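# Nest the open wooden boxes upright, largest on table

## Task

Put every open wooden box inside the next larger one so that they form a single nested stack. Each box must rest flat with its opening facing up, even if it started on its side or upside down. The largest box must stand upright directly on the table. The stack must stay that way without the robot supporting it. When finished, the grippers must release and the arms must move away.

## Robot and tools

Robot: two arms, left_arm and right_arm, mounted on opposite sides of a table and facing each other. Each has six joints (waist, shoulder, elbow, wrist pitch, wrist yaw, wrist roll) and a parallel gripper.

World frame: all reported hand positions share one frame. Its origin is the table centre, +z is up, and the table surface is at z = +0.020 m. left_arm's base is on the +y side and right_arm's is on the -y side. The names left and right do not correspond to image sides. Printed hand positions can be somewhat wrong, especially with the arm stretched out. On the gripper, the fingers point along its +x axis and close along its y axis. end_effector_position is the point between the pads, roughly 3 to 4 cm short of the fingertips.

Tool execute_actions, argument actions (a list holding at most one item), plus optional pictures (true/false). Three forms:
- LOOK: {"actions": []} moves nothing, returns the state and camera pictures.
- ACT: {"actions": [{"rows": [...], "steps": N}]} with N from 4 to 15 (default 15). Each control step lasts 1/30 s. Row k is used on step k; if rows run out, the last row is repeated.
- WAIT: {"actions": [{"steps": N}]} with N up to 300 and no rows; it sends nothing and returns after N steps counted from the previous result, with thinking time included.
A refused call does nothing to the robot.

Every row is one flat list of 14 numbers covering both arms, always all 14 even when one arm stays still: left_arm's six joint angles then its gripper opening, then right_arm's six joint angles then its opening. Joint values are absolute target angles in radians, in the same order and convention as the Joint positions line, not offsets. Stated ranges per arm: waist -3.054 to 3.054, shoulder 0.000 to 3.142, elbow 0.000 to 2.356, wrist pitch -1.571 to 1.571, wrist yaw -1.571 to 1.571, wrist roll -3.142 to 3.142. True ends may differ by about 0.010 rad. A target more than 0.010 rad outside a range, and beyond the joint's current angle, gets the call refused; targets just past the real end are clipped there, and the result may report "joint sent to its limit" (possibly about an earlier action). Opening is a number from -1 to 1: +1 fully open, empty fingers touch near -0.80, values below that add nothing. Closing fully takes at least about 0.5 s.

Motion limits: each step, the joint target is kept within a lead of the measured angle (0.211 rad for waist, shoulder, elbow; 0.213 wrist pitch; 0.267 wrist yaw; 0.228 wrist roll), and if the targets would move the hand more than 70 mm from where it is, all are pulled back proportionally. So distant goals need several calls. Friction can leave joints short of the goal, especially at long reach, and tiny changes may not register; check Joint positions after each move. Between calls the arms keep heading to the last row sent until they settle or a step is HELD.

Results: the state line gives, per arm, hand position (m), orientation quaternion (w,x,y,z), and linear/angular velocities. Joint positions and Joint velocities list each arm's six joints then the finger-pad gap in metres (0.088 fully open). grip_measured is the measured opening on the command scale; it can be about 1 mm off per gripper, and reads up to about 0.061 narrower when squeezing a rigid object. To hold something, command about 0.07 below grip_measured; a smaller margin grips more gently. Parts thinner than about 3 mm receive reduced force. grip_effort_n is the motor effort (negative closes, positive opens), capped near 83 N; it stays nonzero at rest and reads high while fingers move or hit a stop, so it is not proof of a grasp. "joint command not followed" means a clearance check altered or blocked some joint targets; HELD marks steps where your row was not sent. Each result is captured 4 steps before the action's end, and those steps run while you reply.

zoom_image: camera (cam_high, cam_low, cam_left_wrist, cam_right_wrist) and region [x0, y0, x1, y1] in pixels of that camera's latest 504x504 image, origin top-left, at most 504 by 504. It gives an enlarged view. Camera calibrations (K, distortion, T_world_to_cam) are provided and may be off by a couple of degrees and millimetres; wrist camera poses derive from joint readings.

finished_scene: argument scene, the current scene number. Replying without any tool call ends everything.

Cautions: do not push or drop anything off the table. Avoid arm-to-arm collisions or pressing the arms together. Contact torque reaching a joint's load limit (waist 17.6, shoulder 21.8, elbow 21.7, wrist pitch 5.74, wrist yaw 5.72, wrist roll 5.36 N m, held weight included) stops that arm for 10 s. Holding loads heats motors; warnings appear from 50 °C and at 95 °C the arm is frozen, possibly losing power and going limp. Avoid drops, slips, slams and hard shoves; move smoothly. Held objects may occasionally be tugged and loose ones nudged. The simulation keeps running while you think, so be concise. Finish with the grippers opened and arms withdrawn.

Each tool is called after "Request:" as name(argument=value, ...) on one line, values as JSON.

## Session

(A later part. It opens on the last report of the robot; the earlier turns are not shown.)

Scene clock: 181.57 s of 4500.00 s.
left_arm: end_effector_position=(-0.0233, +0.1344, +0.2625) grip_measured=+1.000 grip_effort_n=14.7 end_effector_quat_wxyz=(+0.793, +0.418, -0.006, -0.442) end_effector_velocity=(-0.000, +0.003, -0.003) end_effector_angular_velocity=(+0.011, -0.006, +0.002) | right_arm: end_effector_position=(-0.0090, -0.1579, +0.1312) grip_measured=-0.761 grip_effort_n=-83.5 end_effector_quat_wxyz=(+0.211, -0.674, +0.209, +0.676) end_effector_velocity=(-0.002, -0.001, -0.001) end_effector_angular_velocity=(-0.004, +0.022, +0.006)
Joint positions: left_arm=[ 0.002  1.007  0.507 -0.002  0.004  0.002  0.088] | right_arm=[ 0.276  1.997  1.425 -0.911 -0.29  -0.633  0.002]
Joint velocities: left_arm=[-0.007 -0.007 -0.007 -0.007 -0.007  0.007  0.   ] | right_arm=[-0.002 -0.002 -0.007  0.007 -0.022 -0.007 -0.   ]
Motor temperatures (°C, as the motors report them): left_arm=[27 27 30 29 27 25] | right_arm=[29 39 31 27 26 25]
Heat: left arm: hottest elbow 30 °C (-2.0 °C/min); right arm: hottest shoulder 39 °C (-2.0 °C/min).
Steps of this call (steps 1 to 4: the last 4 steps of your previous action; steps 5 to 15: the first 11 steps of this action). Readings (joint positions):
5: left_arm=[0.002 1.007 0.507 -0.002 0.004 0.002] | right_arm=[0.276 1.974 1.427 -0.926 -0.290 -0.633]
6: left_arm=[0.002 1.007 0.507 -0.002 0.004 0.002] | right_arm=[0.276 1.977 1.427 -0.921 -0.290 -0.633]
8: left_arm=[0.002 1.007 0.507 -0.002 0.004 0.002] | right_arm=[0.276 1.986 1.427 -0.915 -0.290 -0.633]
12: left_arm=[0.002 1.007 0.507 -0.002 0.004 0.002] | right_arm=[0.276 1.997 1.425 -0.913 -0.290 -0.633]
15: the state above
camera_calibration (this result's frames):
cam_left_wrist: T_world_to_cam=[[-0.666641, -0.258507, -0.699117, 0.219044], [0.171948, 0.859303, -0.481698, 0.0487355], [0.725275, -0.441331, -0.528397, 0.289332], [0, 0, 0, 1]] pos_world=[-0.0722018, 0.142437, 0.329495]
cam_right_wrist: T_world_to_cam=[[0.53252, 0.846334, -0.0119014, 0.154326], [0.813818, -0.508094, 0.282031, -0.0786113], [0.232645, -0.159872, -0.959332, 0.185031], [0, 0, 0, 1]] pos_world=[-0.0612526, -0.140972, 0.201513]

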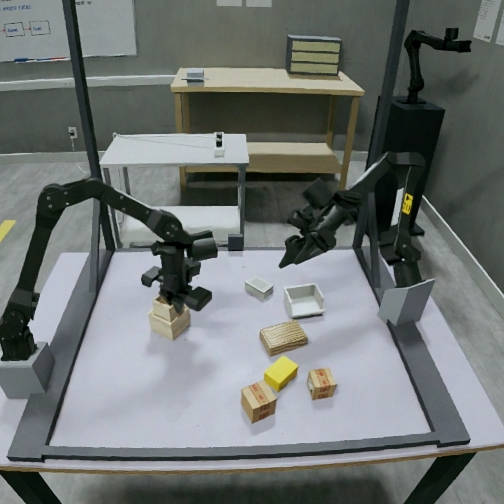

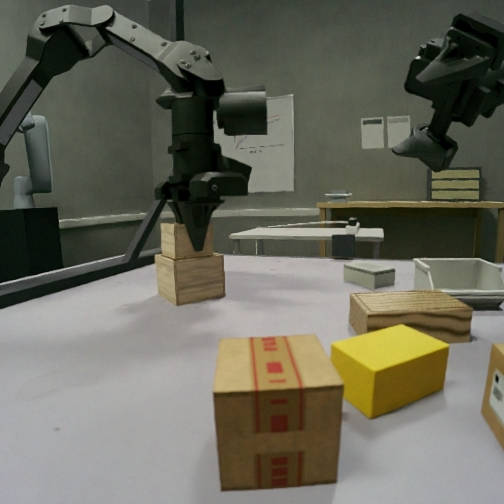

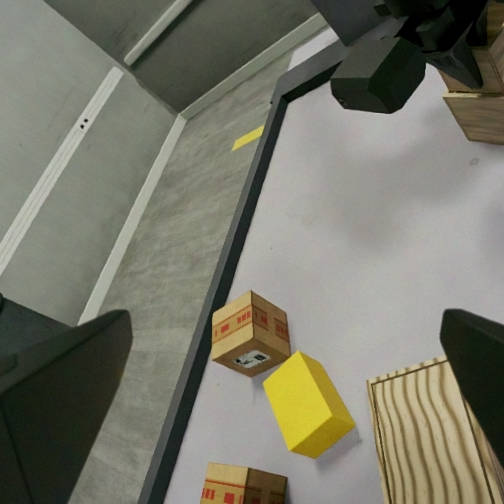

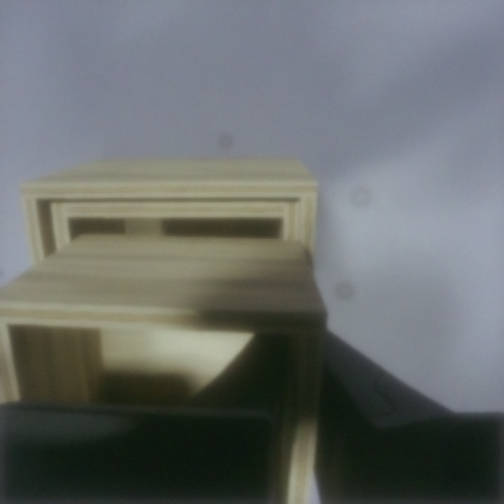

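Request:
execute_actions(actions=[{"rows":[[0,1,0.5,0,0,0,1,0.285,2.035,1.41,-0.895,-0.290,-0.633,-1]],"steps":15}], pictures=true)

Scene clock: 182.07 s of 4500.00 s.
left_arm: end_effector_position=(-0.0233, +0.1344, +0.2625) grip_measured=+1.000 grip_effort_n=14.7 end_effector_quat_wxyz=(+0.793, +0.418, -0.006, -0.442) end_effector_velocity=(-0.000, +0.002, -0.000) end_effector_angular_velocity=(+0.005, -0.009, +0.002) | right_arm: end_effector_position=(-0.0095, -0.1562, +0.1260) grip_measured=-0.761 grip_effort_n=-83.5 end_effector_quat_wxyz=(+0.209, -0.675, +0.209, +0.677) end_effector_velocity=(+0.001, -0.002, +0.000) end_effector_angular_velocity=(-0.005, -0.009, +0.037)
Joint positions: left_arm=[ 0.002  1.007  0.507 -0.002  0.004  0.002  0.088] | right_arm=[ 0.279  2.011  1.425 -0.897 -0.291 -0.633  0.002]
Joint velocities: left_arm=[-0.002 -0.007 -0.002 -0.007 -0.007  0.007  0.   ] | right_arm=[ 0.002 -0.002 -0.002 -0.007  0.007 -0.037  0.   ]
Motor temperatures (°C, as the motors report them): left_arm=[27 27 30 29 27 25] | right_arm=[29 39 31 27 26 25]
Heat: left arm: hottest elbow 30 °C (-2.0 °C/min); right arm: hottest shoulder 39 °C (-2.0 °C/min).
Steps of this call (steps 1 to 4: the last 4 steps of your previous action; steps 5 to 15: the first 11 steps of this action). Readings (joint positions):
5: left_arm=[0.002 1.007 0.507 -0.002 0.004 0.002] | right_arm=[0.276 1.999 1.425 -0.910 -0.290 -0.633]
6: left_arm=[0.002 1.007 0.507 -0.002 0.004 0.002] | right_arm=[0.277 2.002 1.425 -0.906 -0.290 -0.633]
8: left_arm=[0.002 1.007 0.507 -0.002 0.004 0.002] | right_arm=[0.279 2.010 1.425 -0.902 -0.290 -0.633]
12: left_arm=[0.002 1.007 0.507 -0.002 0.004 0.002] | right_arm=[0.279 2.011 1.425 -0.897 -0.291 -0.633]
15: the state above
camera_calibration (this result's frames):
cam_left_wrist: T_world_to_cam=[[-0.666641, -0.258507, -0.699117, 0.219044], [0.171948, 0.859303, -0.481698, 0.0487355], [0.725275, -0.441331, -0.528397, 0.289332], [0, 0, 0, 1]] pos_world=[-0.0722018, 0.142437, 0.329495]
cam_right_wrist: T_world_to_cam=[[0.529941, 0.84793, -0.0133104, 0.153479], [0.815678, -0.505364, 0.281561, -0.0754365], [0.232017, -0.160068, -0.959451, 0.180383], [0, 0, 0, 1]] pos_world=[-0.061655, -0.139389, 0.196352]

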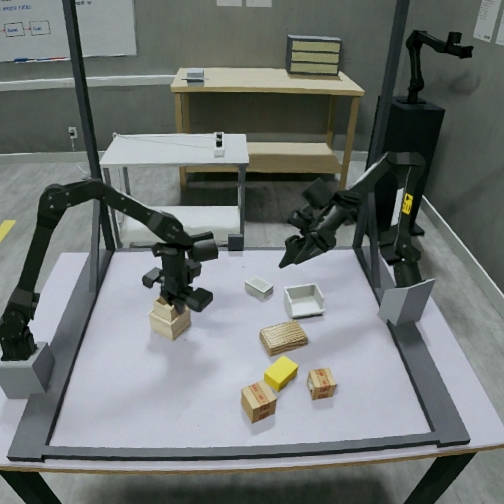

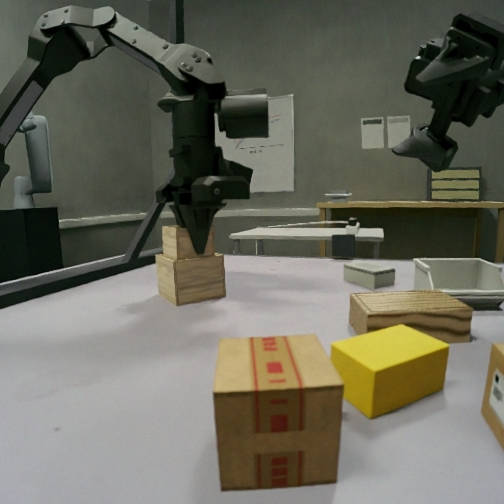

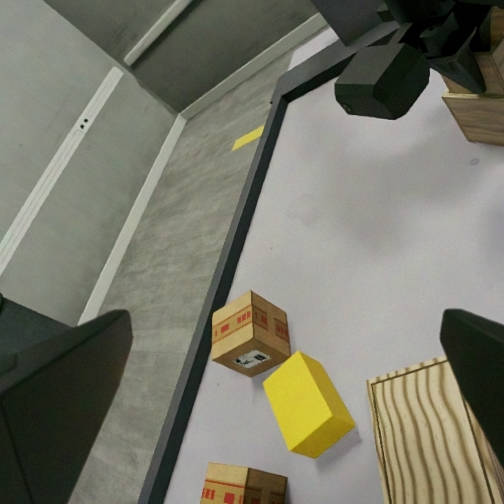

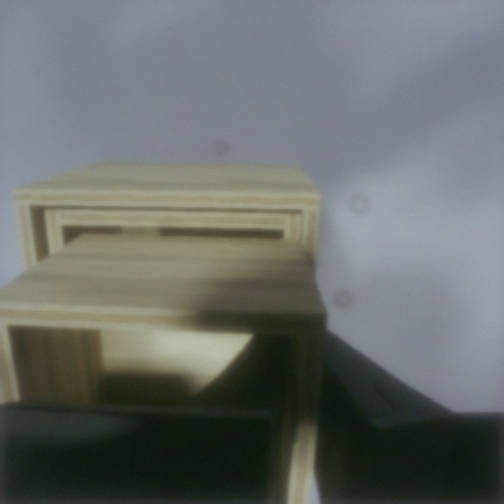

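Request:
execute_actions(actions=[{"rows":[[0,1,0.5,0,0,0,1,0.279,1.99,1.425,-0.90,-0.290,-0.633,-1],[0,1,0.5,0,0,0,1,0.279,1.99,1.425,-0.90,-0.290,-0.633,-1],[0,1,0.5,0,0,0,1,0.279,1.99,1.425,-0.90,-0.290,-0.633,-1],[0,1,0.5,0,0,0,1,0.279,1.99,1.425,-0.90,-0.290,-0.633,-1],[0,1,0.5,0,0,0,1,0.279,1.99,1.425,-0.90,-0.290,-0.633,-1],[0,1,0.5,0,0,0,1,0.279,1.99,1.425,-0.90,-0.290,-0.633,-1],[0,1,0.5,0,0,0,1,0.295,1.99,1.425,-0.935,-0.290,-0.633,-1]],"steps":15}], pictures=true)

Scene clock: 182.63 s of 4500.00 s.
left_arm: end_effector_position=(-0.0233, +0.1344, +0.2625) grip_measured=+1.000 grip_effort_n=15.1 end_effector_quat_wxyz=(+0.793, +0.418, -0.006, -0.442) end_effector_velocity=(+0.003, +0.004, -0.001) end_effector_angular_velocity=(-0.003, -0.005, +0.023) | right_arm: end_effector_position=(-0.0117, -0.1624, +0.1283) grip_measured=-0.761 grip_effort_n=-83.5 end_effector_quat_wxyz=(+0.203, -0.679, +0.213, +0.673) end_effector_velocity=(-0.021, -0.017, +0.001) end_effector_angular_velocity=(-0.036, +0.001, +0.061)
Joint positions: left_arm=[ 0.002  1.007  0.507 -0.002  0.004  0.002  0.088] | right_arm=[ 0.288  2.002  1.425 -0.923 -0.291 -0.633  0.002]
Joint velocities: left_arm=[-0.002 -0.002 -0.007 -0.007 -0.022 -0.007  0.   ] | right_arm=[ 0.061 -0.022 -0.002 -0.037 -0.007 -0.007 -0.   ]
Motor temperatures (°C, as the motors report them): left_arm=[27 27 30 29 27 25] | right_arm=[29 39 31 27 26 25]
Heat: left arm: hottest elbow 30 °C (-2.0 °C/min); right arm: hottest shoulder 39 °C (-2.0 °C/min).
Steps of this call (steps 1 to 4: the last 4 steps of your previous action; steps 5 to 6: the robot went on to your last target; steps 7 to 17: the first 11 steps of this action). Readings (joint positions):
7: left_arm=[0.002 1.007 0.507 -0.002 0.004 0.002] | right_arm=[0.279 2.010 1.425 -0.897 -0.291 -0.633]
8: left_arm=[0.002 1.007 0.507 -0.002 0.004 0.002] | right_arm=[0.279 2.009 1.425 -0.897 -0.291 -0.633]
10: left_arm=[0.002 1.007 0.507 -0.002 0.004 0.002] | right_arm=[0.279 2.008 1.425 -0.897 -0.291 -0.633]
14: left_arm=[0.002 1.007 0.507 -0.002 0.004 0.002] | right_arm=[0.280 2.005 1.425 -0.908 -0.291 -0.633]
17: the state above
camera_calibration (this result's frames):
cam_left_wrist: T_world_to_cam=[[-0.666641, -0.258507, -0.699117, 0.219044], [0.171948, 0.859303, -0.481698, 0.0487355], [0.725275, -0.441331, -0.528397, 0.289332], [0, 0, 0, 1]] pos_world=[-0.0722018, 0.142437, 0.329495]
cam_right_wrist: T_world_to_cam=[[0.526991, 0.849489, -0.0254682, 0.161731], [0.815894, -0.497307, 0.294962, -0.0777626], [0.237901, -0.176221, -0.95517, 0.178984], [0, 0, 0, 1]] pos_world=[-0.0643653, -0.14452, 0.198016]

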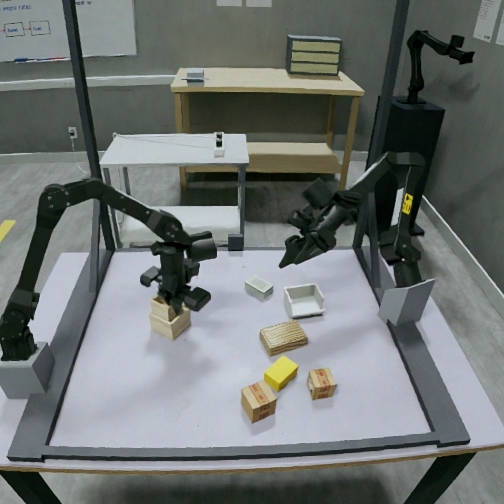

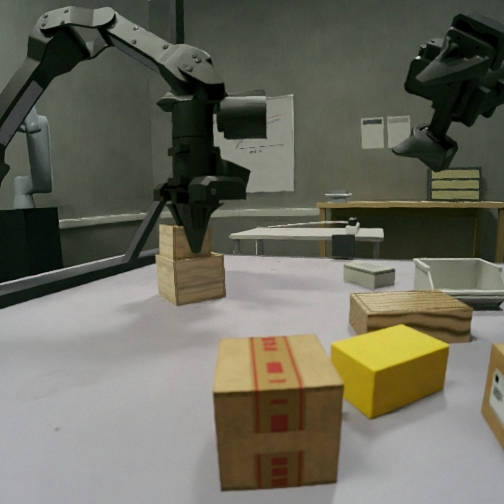

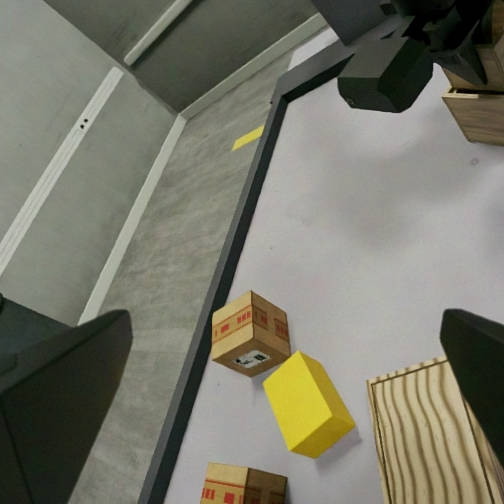

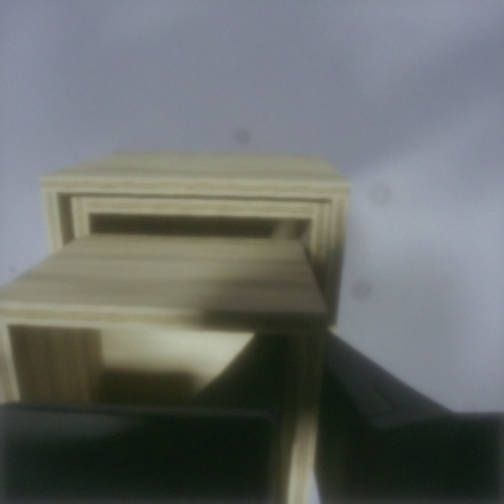

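Request:
execute_actions(actions=[{"rows":[[0,1,0.5,0,0,0,1,0.29,2.0,1.425,-0.93,-0.290,-0.633,-1]],"steps":10}], pictures=true)

Scene clock: 182.97 s of 4500.00 s.
left_arm: end_effector_position=(-0.0233, +0.1344, +0.2625) grip_measured=+1.000 grip_effort_n=15.1 end_effector_quat_wxyz=(+0.793, +0.418, -0.006, -0.442) end_effector_velocity=(-0.000, -0.000, +0.001) end_effector_angular_velocity=(-0.020, +0.009, +0.006) | right_arm: end_effector_position=(-0.0128, -0.1644, +0.1284) grip_measured=-0.761 grip_effort_n=-83.5 end_effector_quat_wxyz=(+0.200, -0.680, +0.214, +0.672) end_effector_velocity=(-0.001, -0.003, +0.000) end_effector_angular_velocity=(-0.010, +0.004, -0.007)
Joint positions: left_arm=[ 0.002  1.007  0.507 -0.002  0.004  0.002  0.088] | right_arm=[ 0.292  2.001  1.425 -0.93  -0.291 -0.633  0.002]
Joint velocities: left_arm=[-0.002 -0.002 -0.002  0.007 -0.007 -0.022  0.   ] | right_arm=[ 0.002 -0.002 -0.002 -0.007 -0.007  0.007  0.   ]
Motor temperatures (°C, as the motors report them): left_arm=[27 27 30 29 27 25] | right_arm=[29 39 31 27 26 25]
Heat: left arm: hottest elbow 30 °C (-2.0 °C/min); right arm: hottest shoulder 39 °C (-2.0 °C/min).
Steps of this call (steps 1 to 4: the last 4 steps of your previous action; steps 5 to 10: the first 6 steps of this action). Readings (joint positions):
5: left_arm=[0.002 1.007 0.507 -0.002 0.004 0.002] | right_arm=[0.292 2.001 1.425 -0.930 -0.291 -0.633]
6: left_arm=[0.002 1.007 0.507 -0.002 0.004 0.002] | right_arm=[0.292 2.001 1.425 -0.930 -0.291 -0.633]
8: left_arm=[0.002 1.007 0.507 -0.002 0.004 0.002] | right_arm=[0.292 2.001 1.425 -0.930 -0.291 -0.633]
10: the state above
camera_calibration (this result's frames):
cam_left_wrist: T_world_to_cam=[[-0.666641, -0.258507, -0.699117, 0.219044], [0.171948, 0.859303, -0.481698, 0.0487355], [0.725275, -0.441331, -0.528397, 0.289332], [0, 0, 0, 1]] pos_world=[-0.0722018, 0.142437, 0.329495]
cam_right_wrist: T_world_to_cam=[[0.524923, 0.850632, -0.0296656, 0.164705], [0.816591, -0.493474, 0.299436, -0.0778319], [0.24007, -0.181405, -0.953655, 0.177976], [0, 0, 0, 1]] pos_world=[-0.0656276, -0.146226, 0.19792]

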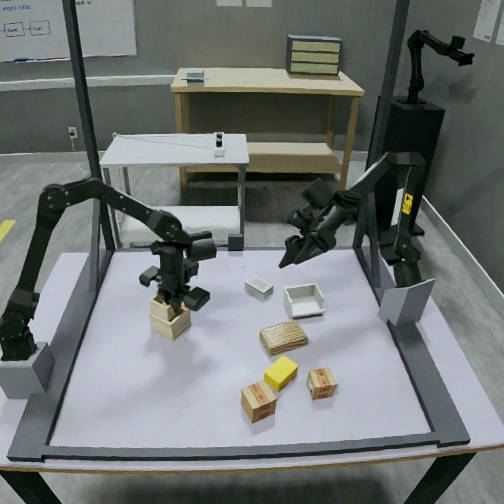

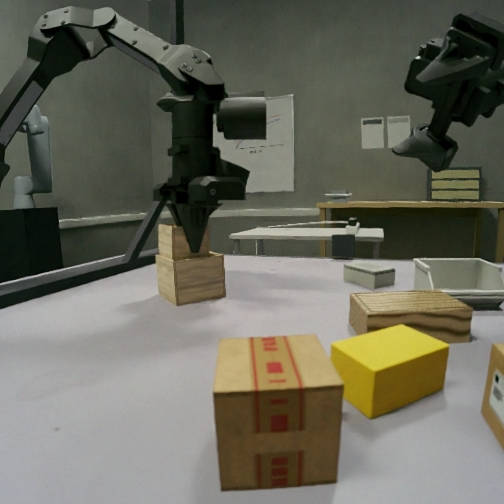

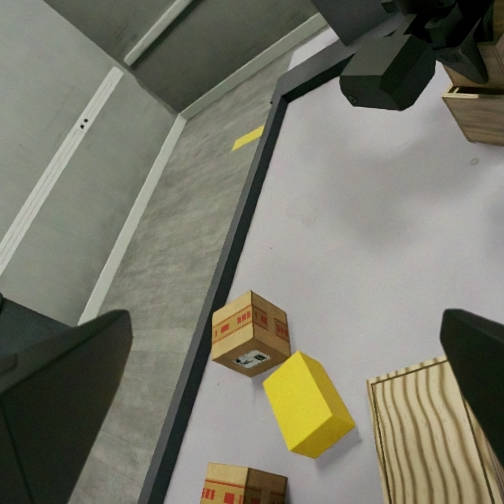

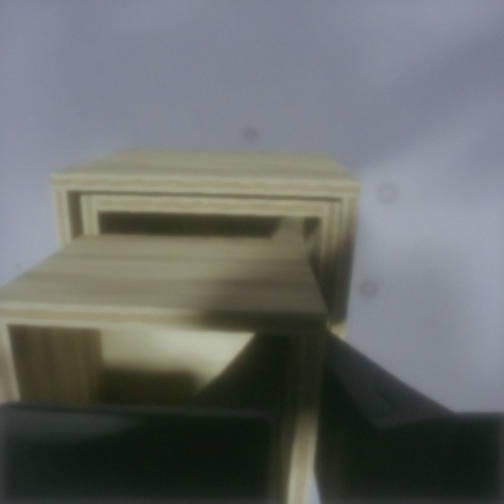

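Request:
execute_actions(actions=[{"rows":[[0,1,0.5,0,0,0,1,0.278,2.0,1.425,-0.912,-0.290,-0.633,-1]],"steps":12}], pictures=true)

Scene clock: 183.43 s of 4500.00 s.
left_arm: end_effector_position=(-0.0233, +0.1344, +0.2625) grip_measured=+1.000 grip_effort_n=15.1 end_effector_quat_wxyz=(+0.793, +0.418, -0.006, -0.442) end_effector_velocity=(+0.001, +0.002, +0.001) end_effector_angular_velocity=(-0.001, -0.018, +0.012) | right_arm: end_effector_position=(-0.0099, -0.1597, +0.1296) grip_measured=-0.761 grip_effort_n=-83.5 end_effector_quat_wxyz=(+0.207, -0.676, +0.211, +0.675) end_effector_velocity=(+0.004, +0.005, +0.002) end_effector_angular_velocity=(+0.026, +0.000, +0.002)
Joint positions: left_arm=[ 0.002  1.007  0.507 -0.002  0.004  0.002  0.088] | right_arm=[ 0.28   2.001  1.425 -0.916 -0.291 -0.633  0.002]
Joint velocities: left_arm=[-0.002 -0.007 -0.002 -0.007 -0.022  0.007  0.   ] | right_arm=[-0.012 -0.007 -0.007  0.022  0.007 -0.007 -0.   ]
Motor temperatures (°C, as the motors report them): left_arm=[27 27 30 29 27 25] | right_arm=[29 39 31 27 26 25]
Heat: left arm: hottest elbow 30 °C (-2.0 °C/min); right arm: hottest shoulder 39 °C (-2.0 °C/min).
Steps of this call (steps 1 to 4: the last 4 steps of your previous action; steps 5 to 6: the robot went on to your last target; steps 7 to 14: the first 8 steps of this action). Readings (joint positions):
7: left_arm=[0.002 1.007 0.507 -0.002 0.004 0.002] | right_arm=[0.291 2.001 1.425 -0.929 -0.291 -0.633]
8: left_arm=[0.002 1.007 0.507 -0.002 0.004 0.002] | right_arm=[0.290 2.001 1.425 -0.927 -0.291 -0.633]
10: left_arm=[0.002 1.007 0.507 -0.002 0.004 0.002] | right_arm=[0.286 2.001 1.425 -0.919 -0.291 -0.633]
14: the state above
camera_calibration (this result's frames):
cam_left_wrist: T_world_to_cam=[[-0.666641, -0.258507, -0.699117, 0.219044], [0.171948, 0.859303, -0.481698, 0.0487355], [0.725275, -0.441331, -0.528397, 0.289332], [0, 0, 0, 1]] pos_world=[-0.0722018, 0.142437, 0.329495]
cam_right_wrist: T_world_to_cam=[[0.531084, 0.847115, -0.0186071, 0.157259], [0.814259, -0.504165, 0.287749, -0.0785118], [0.234375, -0.16797, -0.957525, 0.181859], [0, 0, 0, 1]] pos_world=[-0.062212, -0.142252, 0.199652]

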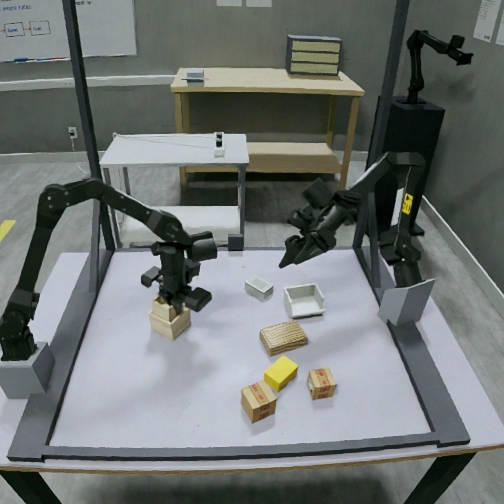

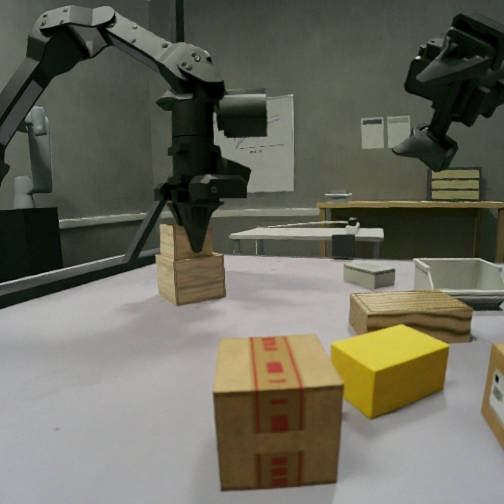

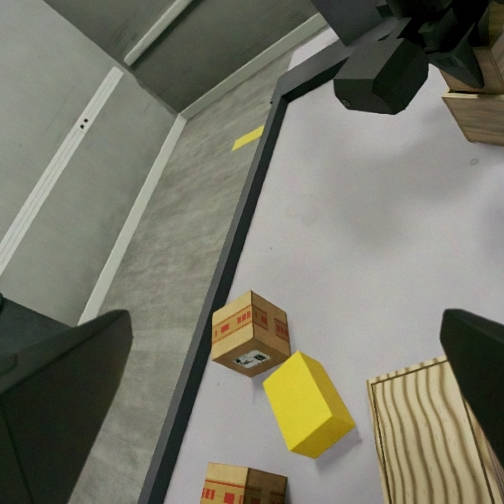

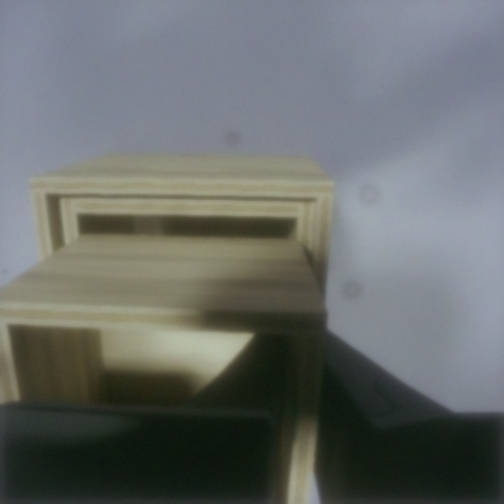

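Request:
execute_actions(actions=[{"rows":[[0,1,0.5,0,0,0,1,0.283,2.0,1.425,-0.922,-0.290,-0.633,-1],[0,1,0.5,0,0,0,1,0.283,2.0,1.425,-0.922,-0.290,-0.633,-1],[0,1,0.5,0,0,0,1,0.283,2.0,1.425,-0.922,-0.290,-0.633,-1],[0,1,0.5,0,0,0,1,0.283,2.0,1.425,-0.922,-0.290,-0.633,-1],[0,1,0.5,0,0,0,1,0.283,2.0,1.425,-0.922,-0.290,-0.633,-1],[0,1,0.5,0,0,0,1,0.283,2.035,1.415,-0.908,-0.290,-0.633,-1]],"steps":15}], pictures=true)

Scene clock: 183.93 s of 4500.00 s.
left_arm: end_effector_position=(-0.0233, +0.1344, +0.2625) grip_measured=+1.000 grip_effort_n=14.7 end_effector_quat_wxyz=(+0.793, +0.418, -0.006, -0.442) end_effector_velocity=(+0.001, +0.002, -0.001) end_effector_angular_velocity=(-0.010, +0.013, +0.016) | right_arm: end_effector_position=(-0.0088, -0.1591, +0.1265) grip_measured=-0.761 grip_effort_n=-83.5 end_effector_quat_wxyz=(+0.207, -0.677, +0.213, +0.674) end_effector_velocity=(+0.003, -0.008, -0.014) end_effector_angular_velocity=(-0.060, -0.012, +0.012)
Joint positions: left_arm=[ 0.002  1.007  0.507 -0.002  0.004  0.002  0.088] | right_arm=[ 0.279  2.01   1.425 -0.911 -0.291 -0.633  0.002]
Joint velocities: left_arm=[-0.002 -0.002 -0.002 -0.007 -0.007 -0.022  0.   ] | right_arm=[ 0.007  0.037 -0.002 -0.022 -0.007 -0.022 -0.   ]
Motor temperatures (°C, as the motors report them): left_arm=[27 27 30 29 27 25] | right_arm=[29 39 31 27 26 25]
Heat: left arm: hottest elbow 30 °C (-2.0 °C/min); right arm: hottest shoulder 39 °C (-2.0 °C/min).
Steps of this call (steps 1 to 4: the last 4 steps of your previous action; steps 5 to 15: the first 11 steps of this action). Readings (joint positions):
5: left_arm=[0.002 1.007 0.507 -0.002 0.004 0.002] | right_arm=[0.280 2.001 1.425 -0.914 -0.291 -0.633]
6: left_arm=[0.002 1.007 0.507 -0.002 0.004 0.002] | right_arm=[0.280 2.001 1.425 -0.914 -0.291 -0.633]
8: left_arm=[0.002 1.007 0.507 -0.002 0.004 0.002] | right_arm=[0.280 2.001 1.425 -0.916 -0.291 -0.633]
12: left_arm=[0.002 1.007 0.507 -0.002 0.004 0.002] | right_arm=[0.280 2.006 1.425 -0.915 -0.291 -0.633]
15: the state above
camera_calibration (this result's frames):
cam_left_wrist: T_world_to_cam=[[-0.666641, -0.258507, -0.699117, 0.219044], [0.171948, 0.859303, -0.481698, 0.0487355], [0.725275, -0.441331, -0.528397, 0.289332], [0, 0, 0, 1]] pos_world=[-0.0722018, 0.142437, 0.329495]
cam_right_wrist: T_world_to_cam=[[0.532739, 0.846021, -0.0209242, 0.1562], [0.812906, -0.504699, 0.290626, -0.0786052], [0.235315, -0.171837, -0.956608, 0.178053], [0, 0, 0, 1]] pos_world=[-0.0612137, -0.141224, 0.19644]

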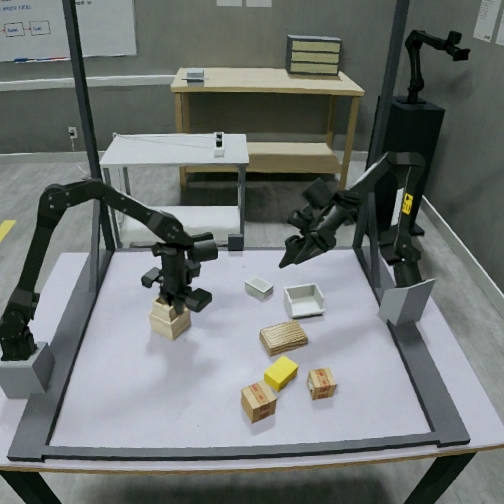

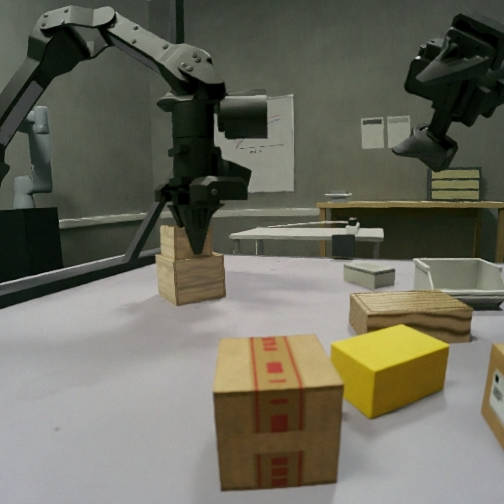

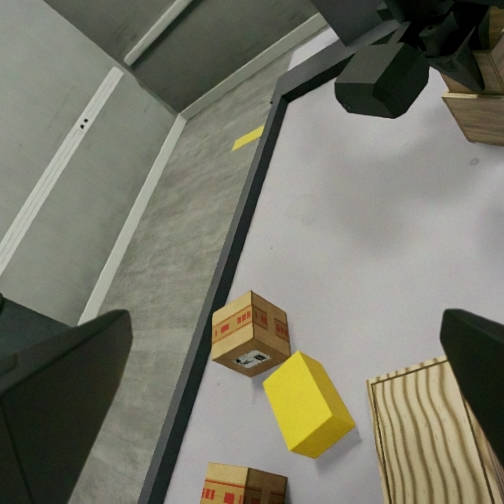

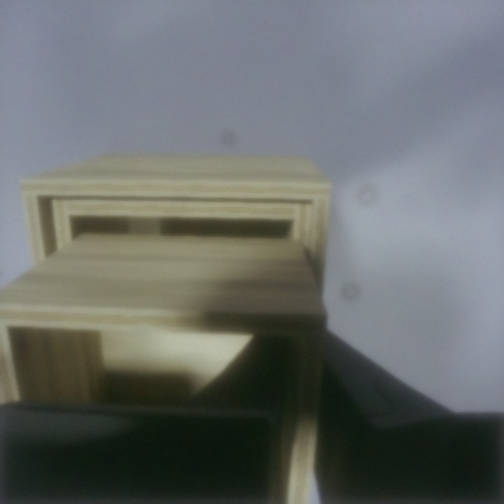

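Request:
execute_actions(actions=[{"rows":[[0,1,0.5,0,0,0,1,0.292,2.01,1.42,-0.915,-0.290,-0.633,-1],[0,1,0.5,0,0,0,1,0.292,2.01,1.42,-0.915,-0.290,-0.633,-1],[0,1,0.5,0,0,0,1,0.292,2.01,1.42,-0.915,-0.290,-0.633,-1],[0,1,0.5,0,0,0,1,0.292,2.01,1.42,-0.915,-0.290,-0.633,-1],[0,1,0.5,0,0,0,1,0.294,2.035,1.412,-0.905,-0.290,-0.633,-1]],"steps":15}], pictures=true)

Scene clock: 184.63 s of 4500.00 s.
left_arm: end_effector_position=(-0.0233, +0.1344, +0.2625) grip_measured=+1.000 grip_effort_n=15.1 end_effector_quat_wxyz=(+0.793, +0.418, -0.006, -0.442) end_effector_velocity=(+0.001, +0.002, -0.001) end_effector_angular_velocity=(+0.008, -0.007, +0.005) | right_arm: end_effector_position=(-0.0093, -0.1590, +0.1260) grip_measured=-0.761 grip_effort_n=-83.5 end_effector_quat_wxyz=(+0.206, -0.677, +0.212, +0.674) end_effector_velocity=(-0.002, -0.004, -0.002) end_effector_angular_velocity=(-0.016, +0.003, +0.011)
Joint positions: left_arm=[ 0.002  1.007  0.507 -0.002  0.004  0.002  0.088] | right_arm=[ 0.281  2.011  1.425 -0.909 -0.291 -0.633  0.002]
Joint velocities: left_arm=[-0.002 -0.002 -0.002 -0.007 -0.007  0.007  0.   ] | right_arm=[ 0.007  0.002 -0.002 -0.007 -0.007 -0.007  0.   ]
Motor temperatures (°C, as the motors report them): left_arm=[27 27 30 29 27 25] | right_arm=[29 39 31 27 26 25]
Heat: left arm: hottest elbow 30 °C (-2.0 °C/min); right arm: hottest shoulder 39 °C (-2.0 °C/min).
Steps of this call (steps 1 to 4: the last 4 steps of your previous action; steps 5 to 10: the robot went on to your last target; steps 11 to 21: the first 11 steps of this action). Readings (joint positions):
11: left_arm=[0.002 1.007 0.507 -0.002 0.004 0.002] | right_arm=[0.279 2.011 1.425 -0.910 -0.291 -0.633]
12: left_arm=[0.002 1.007 0.507 -0.002 0.004 0.002] | right_arm=[0.279 2.011 1.425 -0.910 -0.291 -0.633]
14: left_arm=[0.002 1.007 0.507 -0.002 0.004 0.002] | right_arm=[0.279 2.011 1.425 -0.910 -0.291 -0.633]
18: left_arm=[0.002 1.007 0.507 -0.002 0.004 0.002] | right_arm=[0.280 2.011 1.425 -0.910 -0.291 -0.633]
21: the state above
camera_calibration (this result's frames):
cam_left_wrist: T_world_to_cam=[[-0.666641, -0.258507, -0.699117, 0.219044], [0.171948, 0.859303, -0.481698, 0.0487355], [0.725275, -0.441331, -0.528397, 0.289332], [0, 0, 0, 1]] pos_world=[-0.0722018, 0.142437, 0.329495]
cam_right_wrist: T_world_to_cam=[[0.531317, 0.846917, -0.0208408, 0.15651], [0.813814, -0.503406, 0.290325, -0.0777455], [0.23539, -0.171215, -0.956701, 0.177759], [0, 0, 0, 1]] pos_world=[-0.0617287, -0.141253, 0.195896]

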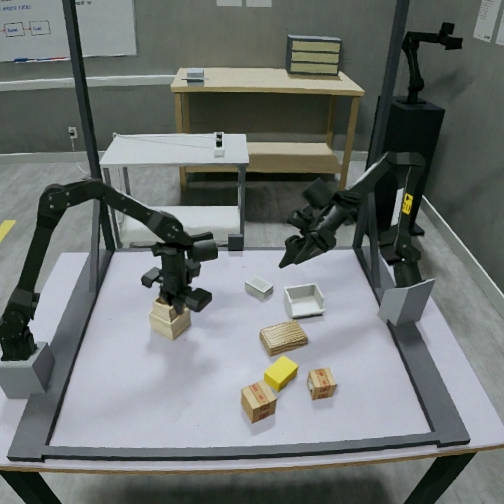

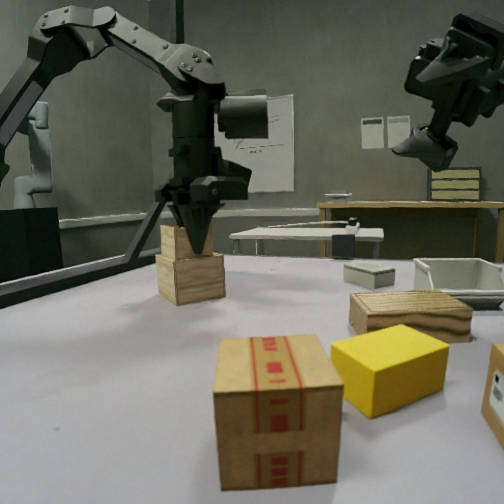

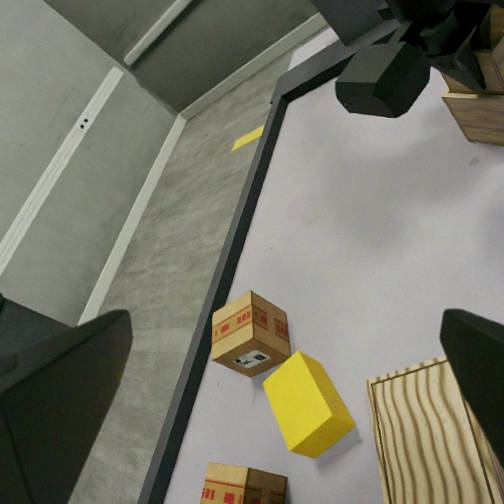

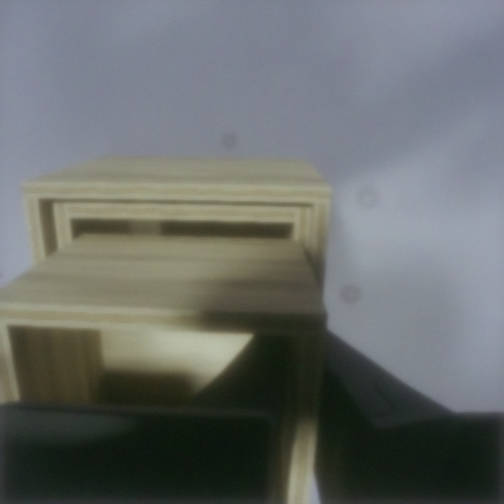

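Request:
execute_actions(actions=[{"rows":[[0,1,0.5,0,0,0,1,0.297,2.012,1.42,-0.925,-0.290,-0.633,-1]],"steps":15}], pictures=true)

Scene clock: 185.13 s of 4500.00 s.
left_arm: end_effector_position=(-0.0233, +0.1344, +0.2625) grip_measured=+1.000 grip_effort_n=15.1 end_effector_quat_wxyz=(+0.793, +0.418, -0.006, -0.442) end_effector_velocity=(-0.003, -0.001, +0.001) end_effector_angular_velocity=(-0.018, +0.018, -0.007) | right_arm: end_effector_position=(-0.0122, -0.1636, +0.1248) grip_measured=-0.761 grip_effort_n=-83.5 end_effector_quat_wxyz=(+0.199, -0.681, +0.214, +0.671) end_effector_velocity=(+0.001, -0.002, -0.001) end_effector_angular_velocity=(-0.013, +0.003, +0.001)
Joint positions: left_arm=[ 0.002  1.007  0.507 -0.002  0.004  0.002  0.088] | right_arm=[ 0.293  2.01   1.425 -0.923 -0.289 -0.633  0.002]
Joint velocities: left_arm=[-0.002 -0.007 -0.002  0.007  0.007 -0.022  0.   ] | right_arm=[-0.002  0.002 -0.002 -0.007 -0.007 -0.007 -0.   ]
Motor temperatures (°C, as the motors report them): left_arm=[27 27 30 29 27 25] | right_arm=[29 39 31 27 26 25]
Heat: left arm: hottest elbow 30 °C (-2.0 °C/min); right arm: hottest shoulder 39 °C (-2.0 °C/min).
Steps of this call (steps 1 to 4: the last 4 steps of your previous action; steps 5 to 15: the first 11 steps of this action). Readings (joint positions):
5: left_arm=[0.002 1.007 0.507 -0.002 0.004 0.002] | right_arm=[0.281 2.011 1.425 -0.909 -0.291 -0.633]
6: left_arm=[0.002 1.007 0.507 -0.002 0.004 0.002] | right_arm=[0.282 2.011 1.425 -0.909 -0.291 -0.633]
8: left_arm=[0.002 1.007 0.507 -0.002 0.004 0.002] | right_arm=[0.283 2.011 1.425 -0.912 -0.291 -0.633]
12: left_arm=[0.002 1.007 0.507 -0.002 0.004 0.002] | right_arm=[0.290 2.010 1.425 -0.922 -0.289 -0.633]
15: the state above
camera_calibration (this result's frames):
cam_left_wrist: T_world_to_cam=[[-0.666641, -0.258507, -0.699117, 0.219044], [0.171948, 0.859303, -0.481698, 0.0487355], [0.725275, -0.441331, -0.528397, 0.289332], [0, 0, 0, 1]] pos_world=[-0.0722018, 0.142437, 0.329495]
cam_right_wrist: T_world_to_cam=[[0.524774, 0.850693, -0.0305626, 0.163748], [0.815981, -0.492485, 0.30271, -0.0771223], [0.242462, -0.183793, -0.952592, 0.174104], [0, 0, 0, 1]] pos_world=[-0.0652138, -0.145282, 0.1942]

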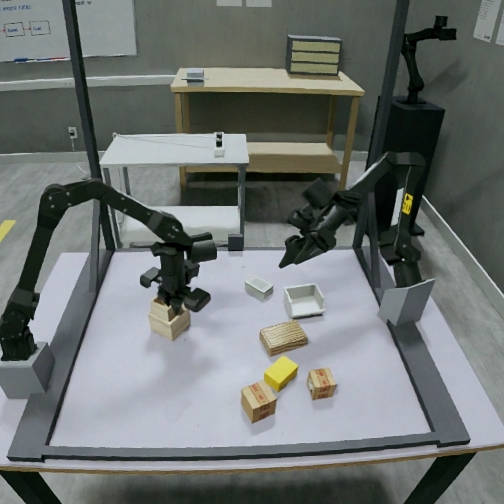

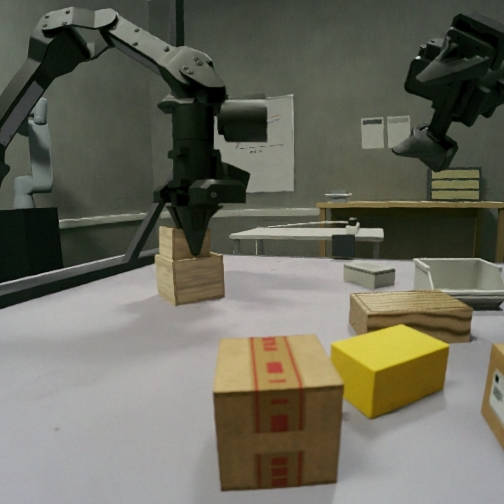

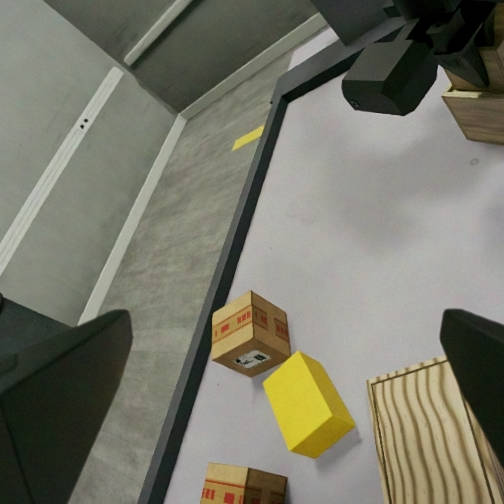

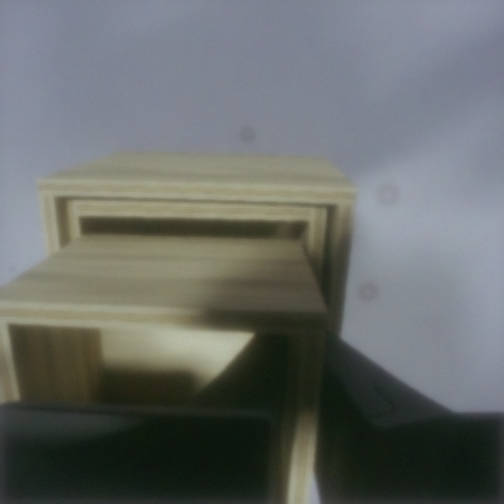

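Slightly lower; try descending.

Request:
execute_actions(actions=[{"rows":[[0,1,0.5,0,0,0,1,0.297,2.04,1.415,-0.908,-0.290,-0.633,-1]],"steps":15}], pictures=true)

Scene clock: 185.63 s of 4500.00 s.
left_arm: end_effector_position=(-0.0233, +0.1344, +0.2625) grip_measured=+1.000 grip_effort_n=15.1 end_effector_quat_wxyz=(+0.793, +0.418, -0.006, -0.442) end_effector_velocity=(-0.000, +0.002, -0.000) end_effector_angular_velocity=(-0.004, +0.002, +0.007) | right_arm: end_effector_position=(-0.0125, -0.1626, +0.1234) grip_measured=-0.761 grip_effort_n=-83.5 end_effector_quat_wxyz=(+0.199, -0.681, +0.213, +0.672) end_effector_velocity=(+0.005, -0.000, +0.001) end_effector_angular_velocity=(+0.002, -0.023, +0.003)
Joint positions: left_arm=[ 0.002  1.007  0.507 -0.002  0.004  0.002  0.088] | right_arm=[ 0.294  2.014  1.425 -0.916 -0.289 -0.633  0.002]
Joint velocities: left_arm=[-0.002 -0.007 -0.002 -0.007 -0.007 -0.007  0.   ] | right_arm=[-0.002 -0.002 -0.002 -0.007  0.022 -0.007 -0.   ]
Motor temperatures (°C, as the motors report them): left_arm=[27 27 30 29 27 25] | right_arm=[29 39 31 27 26 25]
Heat: left arm: hottest elbow 30 °C (-3.0 °C/min); right arm: hottest shoulder 39 °C (-2.0 °C/min).
Steps of this call (steps 1 to 4: the last 4 steps of your previous action; steps 5 to 15: the first 11 steps of this action). Readings (joint positions):
5: left_arm=[0.002 1.007 0.507 -0.002 0.004 0.002] | right_arm=[0.294 2.011 1.425 -0.923 -0.289 -0.633]
6: left_arm=[0.002 1.007 0.507 -0.002 0.004 0.002] | right_arm=[0.294 2.012 1.425 -0.922 -0.289 -0.633]
8: left_arm=[0.002 1.007 0.507 -0.002 0.004 0.002] | right_arm=[0.294 2.013 1.425 -0.919 -0.289 -0.633]
12: left_arm=[0.002 1.007 0.507 -0.002 0.004 0.002] | right_arm=[0.294 2.014 1.425 -0.917 -0.289 -0.633]
15: the state above
camera_calibration (this result's frames):
cam_left_wrist: T_world_to_cam=[[-0.666641, -0.258507, -0.699117, 0.219044], [0.171948, 0.859303, -0.481698, 0.0487355], [0.725275, -0.441331, -0.528397, 0.289332], [0, 0, 0, 1]] pos_world=[-0.0722018, 0.142437, 0.329495]
cam_right_wrist: T_world_to_cam=[[0.523387, 0.851604, -0.028941, 0.162881], [0.817067, -0.491943, 0.300654, -0.0756052], [0.2418, -0.181005, -0.953294, 0.173538], [0, 0, 0, 1]] pos_world=[-0.0654365, -0.144492, 0.192878]

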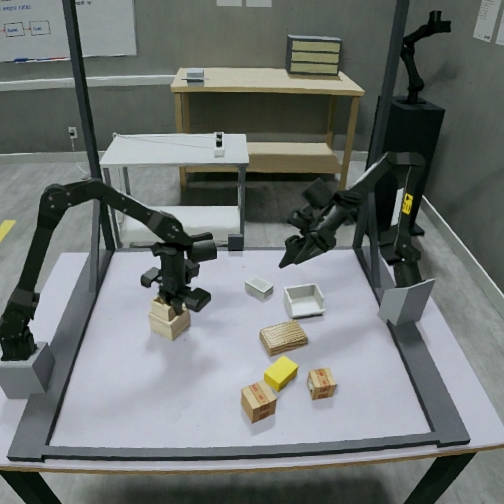

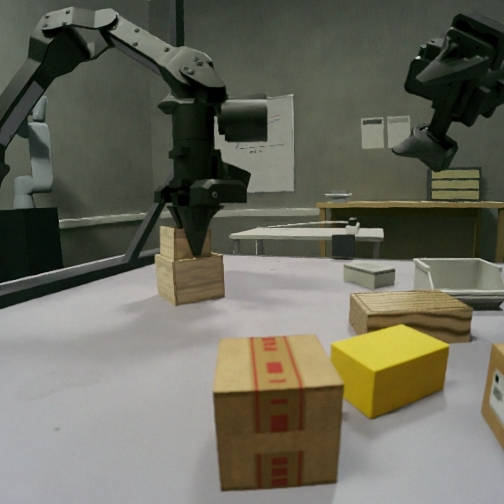

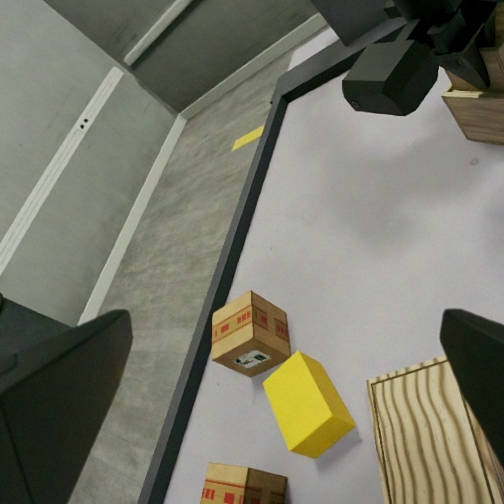

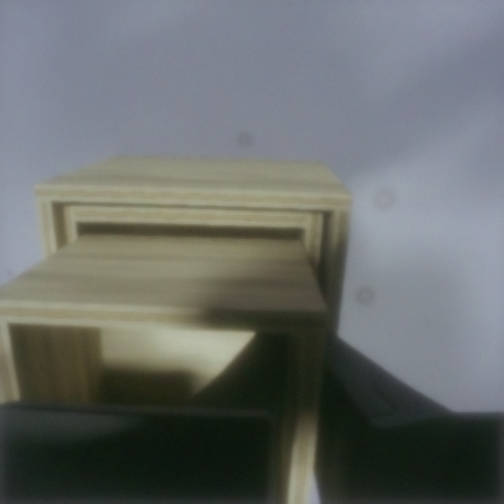

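Request:
execute_actions(actions=[{"rows":[[0,1,0.5,0,0,0,1,0.297,2.014,1.425,-0.916,-0.290,-0.633,-0.5]],"steps":15}], pictures=true)

Scene clock: 186.20 s of 4500.00 s.
left_arm: end_effector_position=(-0.0233, +0.1344, +0.2625) grip_measured=+1.000 grip_effort_n=14.7 end_effector_quat_wxyz=(+0.793, +0.418, -0.006, -0.442) end_effector_velocity=(-0.003, -0.001, -0.001) end_effector_angular_velocity=(-0.011, +0.020, -0.007) | right_arm: end_effector_position=(-0.0127, -0.1621, +0.1234) grip_measured=-0.525 grip_effort_n=18.4 end_effector_quat_wxyz=(+0.200, -0.680, +0.212, +0.673) end_effector_velocity=(+0.001, -0.005, +0.001) end_effector_angular_velocity=(-0.022, -0.000, -0.001)
Joint positions: left_arm=[ 0.002  1.007  0.507 -0.002  0.004  0.002  0.088] | right_arm=[ 0.294  2.014  1.425 -0.913 -0.29  -0.633  0.013]
Joint velocities: left_arm=[-0.007 -0.002 -0.002  0.007  0.007 -0.022  0.   ] | right_arm=[-0.002 -0.002 -0.002 -0.022 -0.007 -0.007  0.009]
Motor temperatures (°C, as the motors report them): left_arm=[27 27 30 29 27 25] | right_arm=[29 39 31 27 26 25]
Heat: left arm: hottest elbow 30 °C (-3.0 °C/min); right arm: hottest shoulder 39 °C (-2.0 °C/min).
Steps of this call (steps 1 to 4: the last 4 steps of your previous action; steps 5 to 6: the robot went on to your last target; steps 7 to 17: the first 11 steps of this action). Readings (joint positions):
7: left_arm=[0.002 1.007 0.507 -0.002 0.004 0.002] | right_arm=[0.294 2.014 1.425 -0.916 -0.289 -0.633]
8: left_arm=[0.002 1.007 0.507 -0.002 0.004 0.002] | right_arm=[0.294 2.014 1.425 -0.916 -0.289 -0.633]
10: left_arm=[0.002 1.007 0.507 -0.002 0.004 0.002] | right_arm=[0.294 2.014 1.425 -0.913 -0.290 -0.633]
14: left_arm=[0.002 1.007 0.507 -0.002 0.004 0.002] | right_arm=[0.294 2.014 1.425 -0.913 -0.290 -0.633]
17: the state above
camera_calibration (this result's frames):
cam_left_wrist: T_world_to_cam=[[-0.666641, -0.258507, -0.699117, 0.219044], [0.171948, 0.859303, -0.481698, 0.0487355], [0.725275, -0.441331, -0.528397, 0.289332], [0, 0, 0, 1]] pos_world=[-0.0722018, 0.142437, 0.329495]
cam_right_wrist: T_world_to_cam=[[0.522713, 0.85206, -0.0276547, 0.162479], [0.817809, -0.492012, 0.298519, -0.0748864], [0.240749, -0.178656, -0.954003, 0.174134], [0, 0, 0, 1]] pos_world=[-0.0656097, -0.144177, 0.192972]

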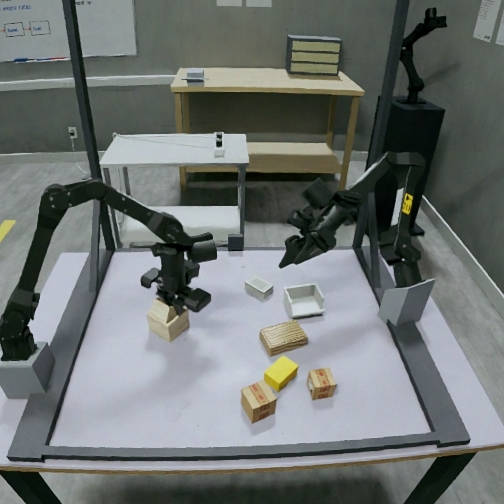

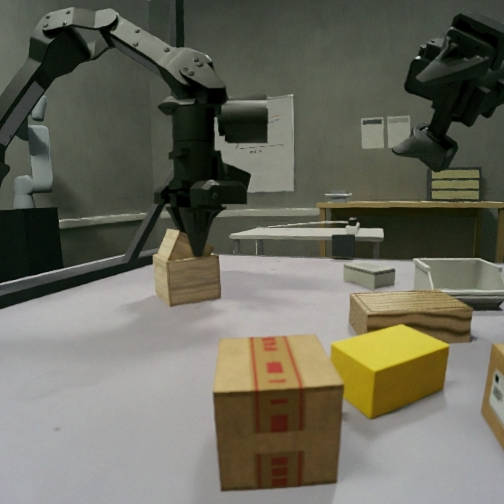

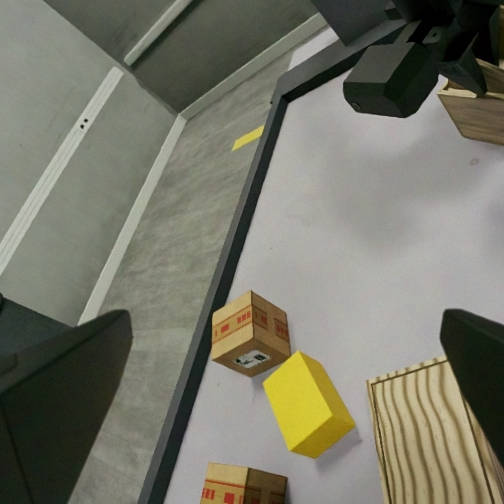

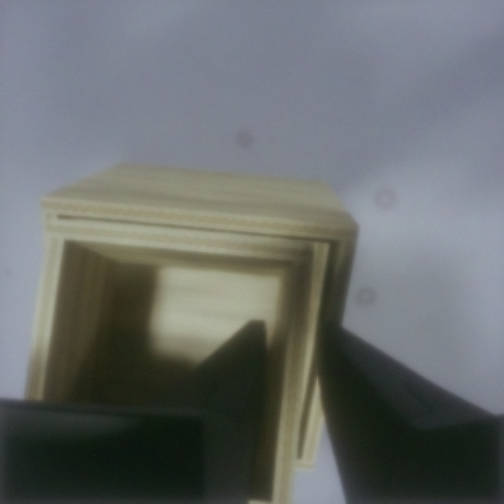

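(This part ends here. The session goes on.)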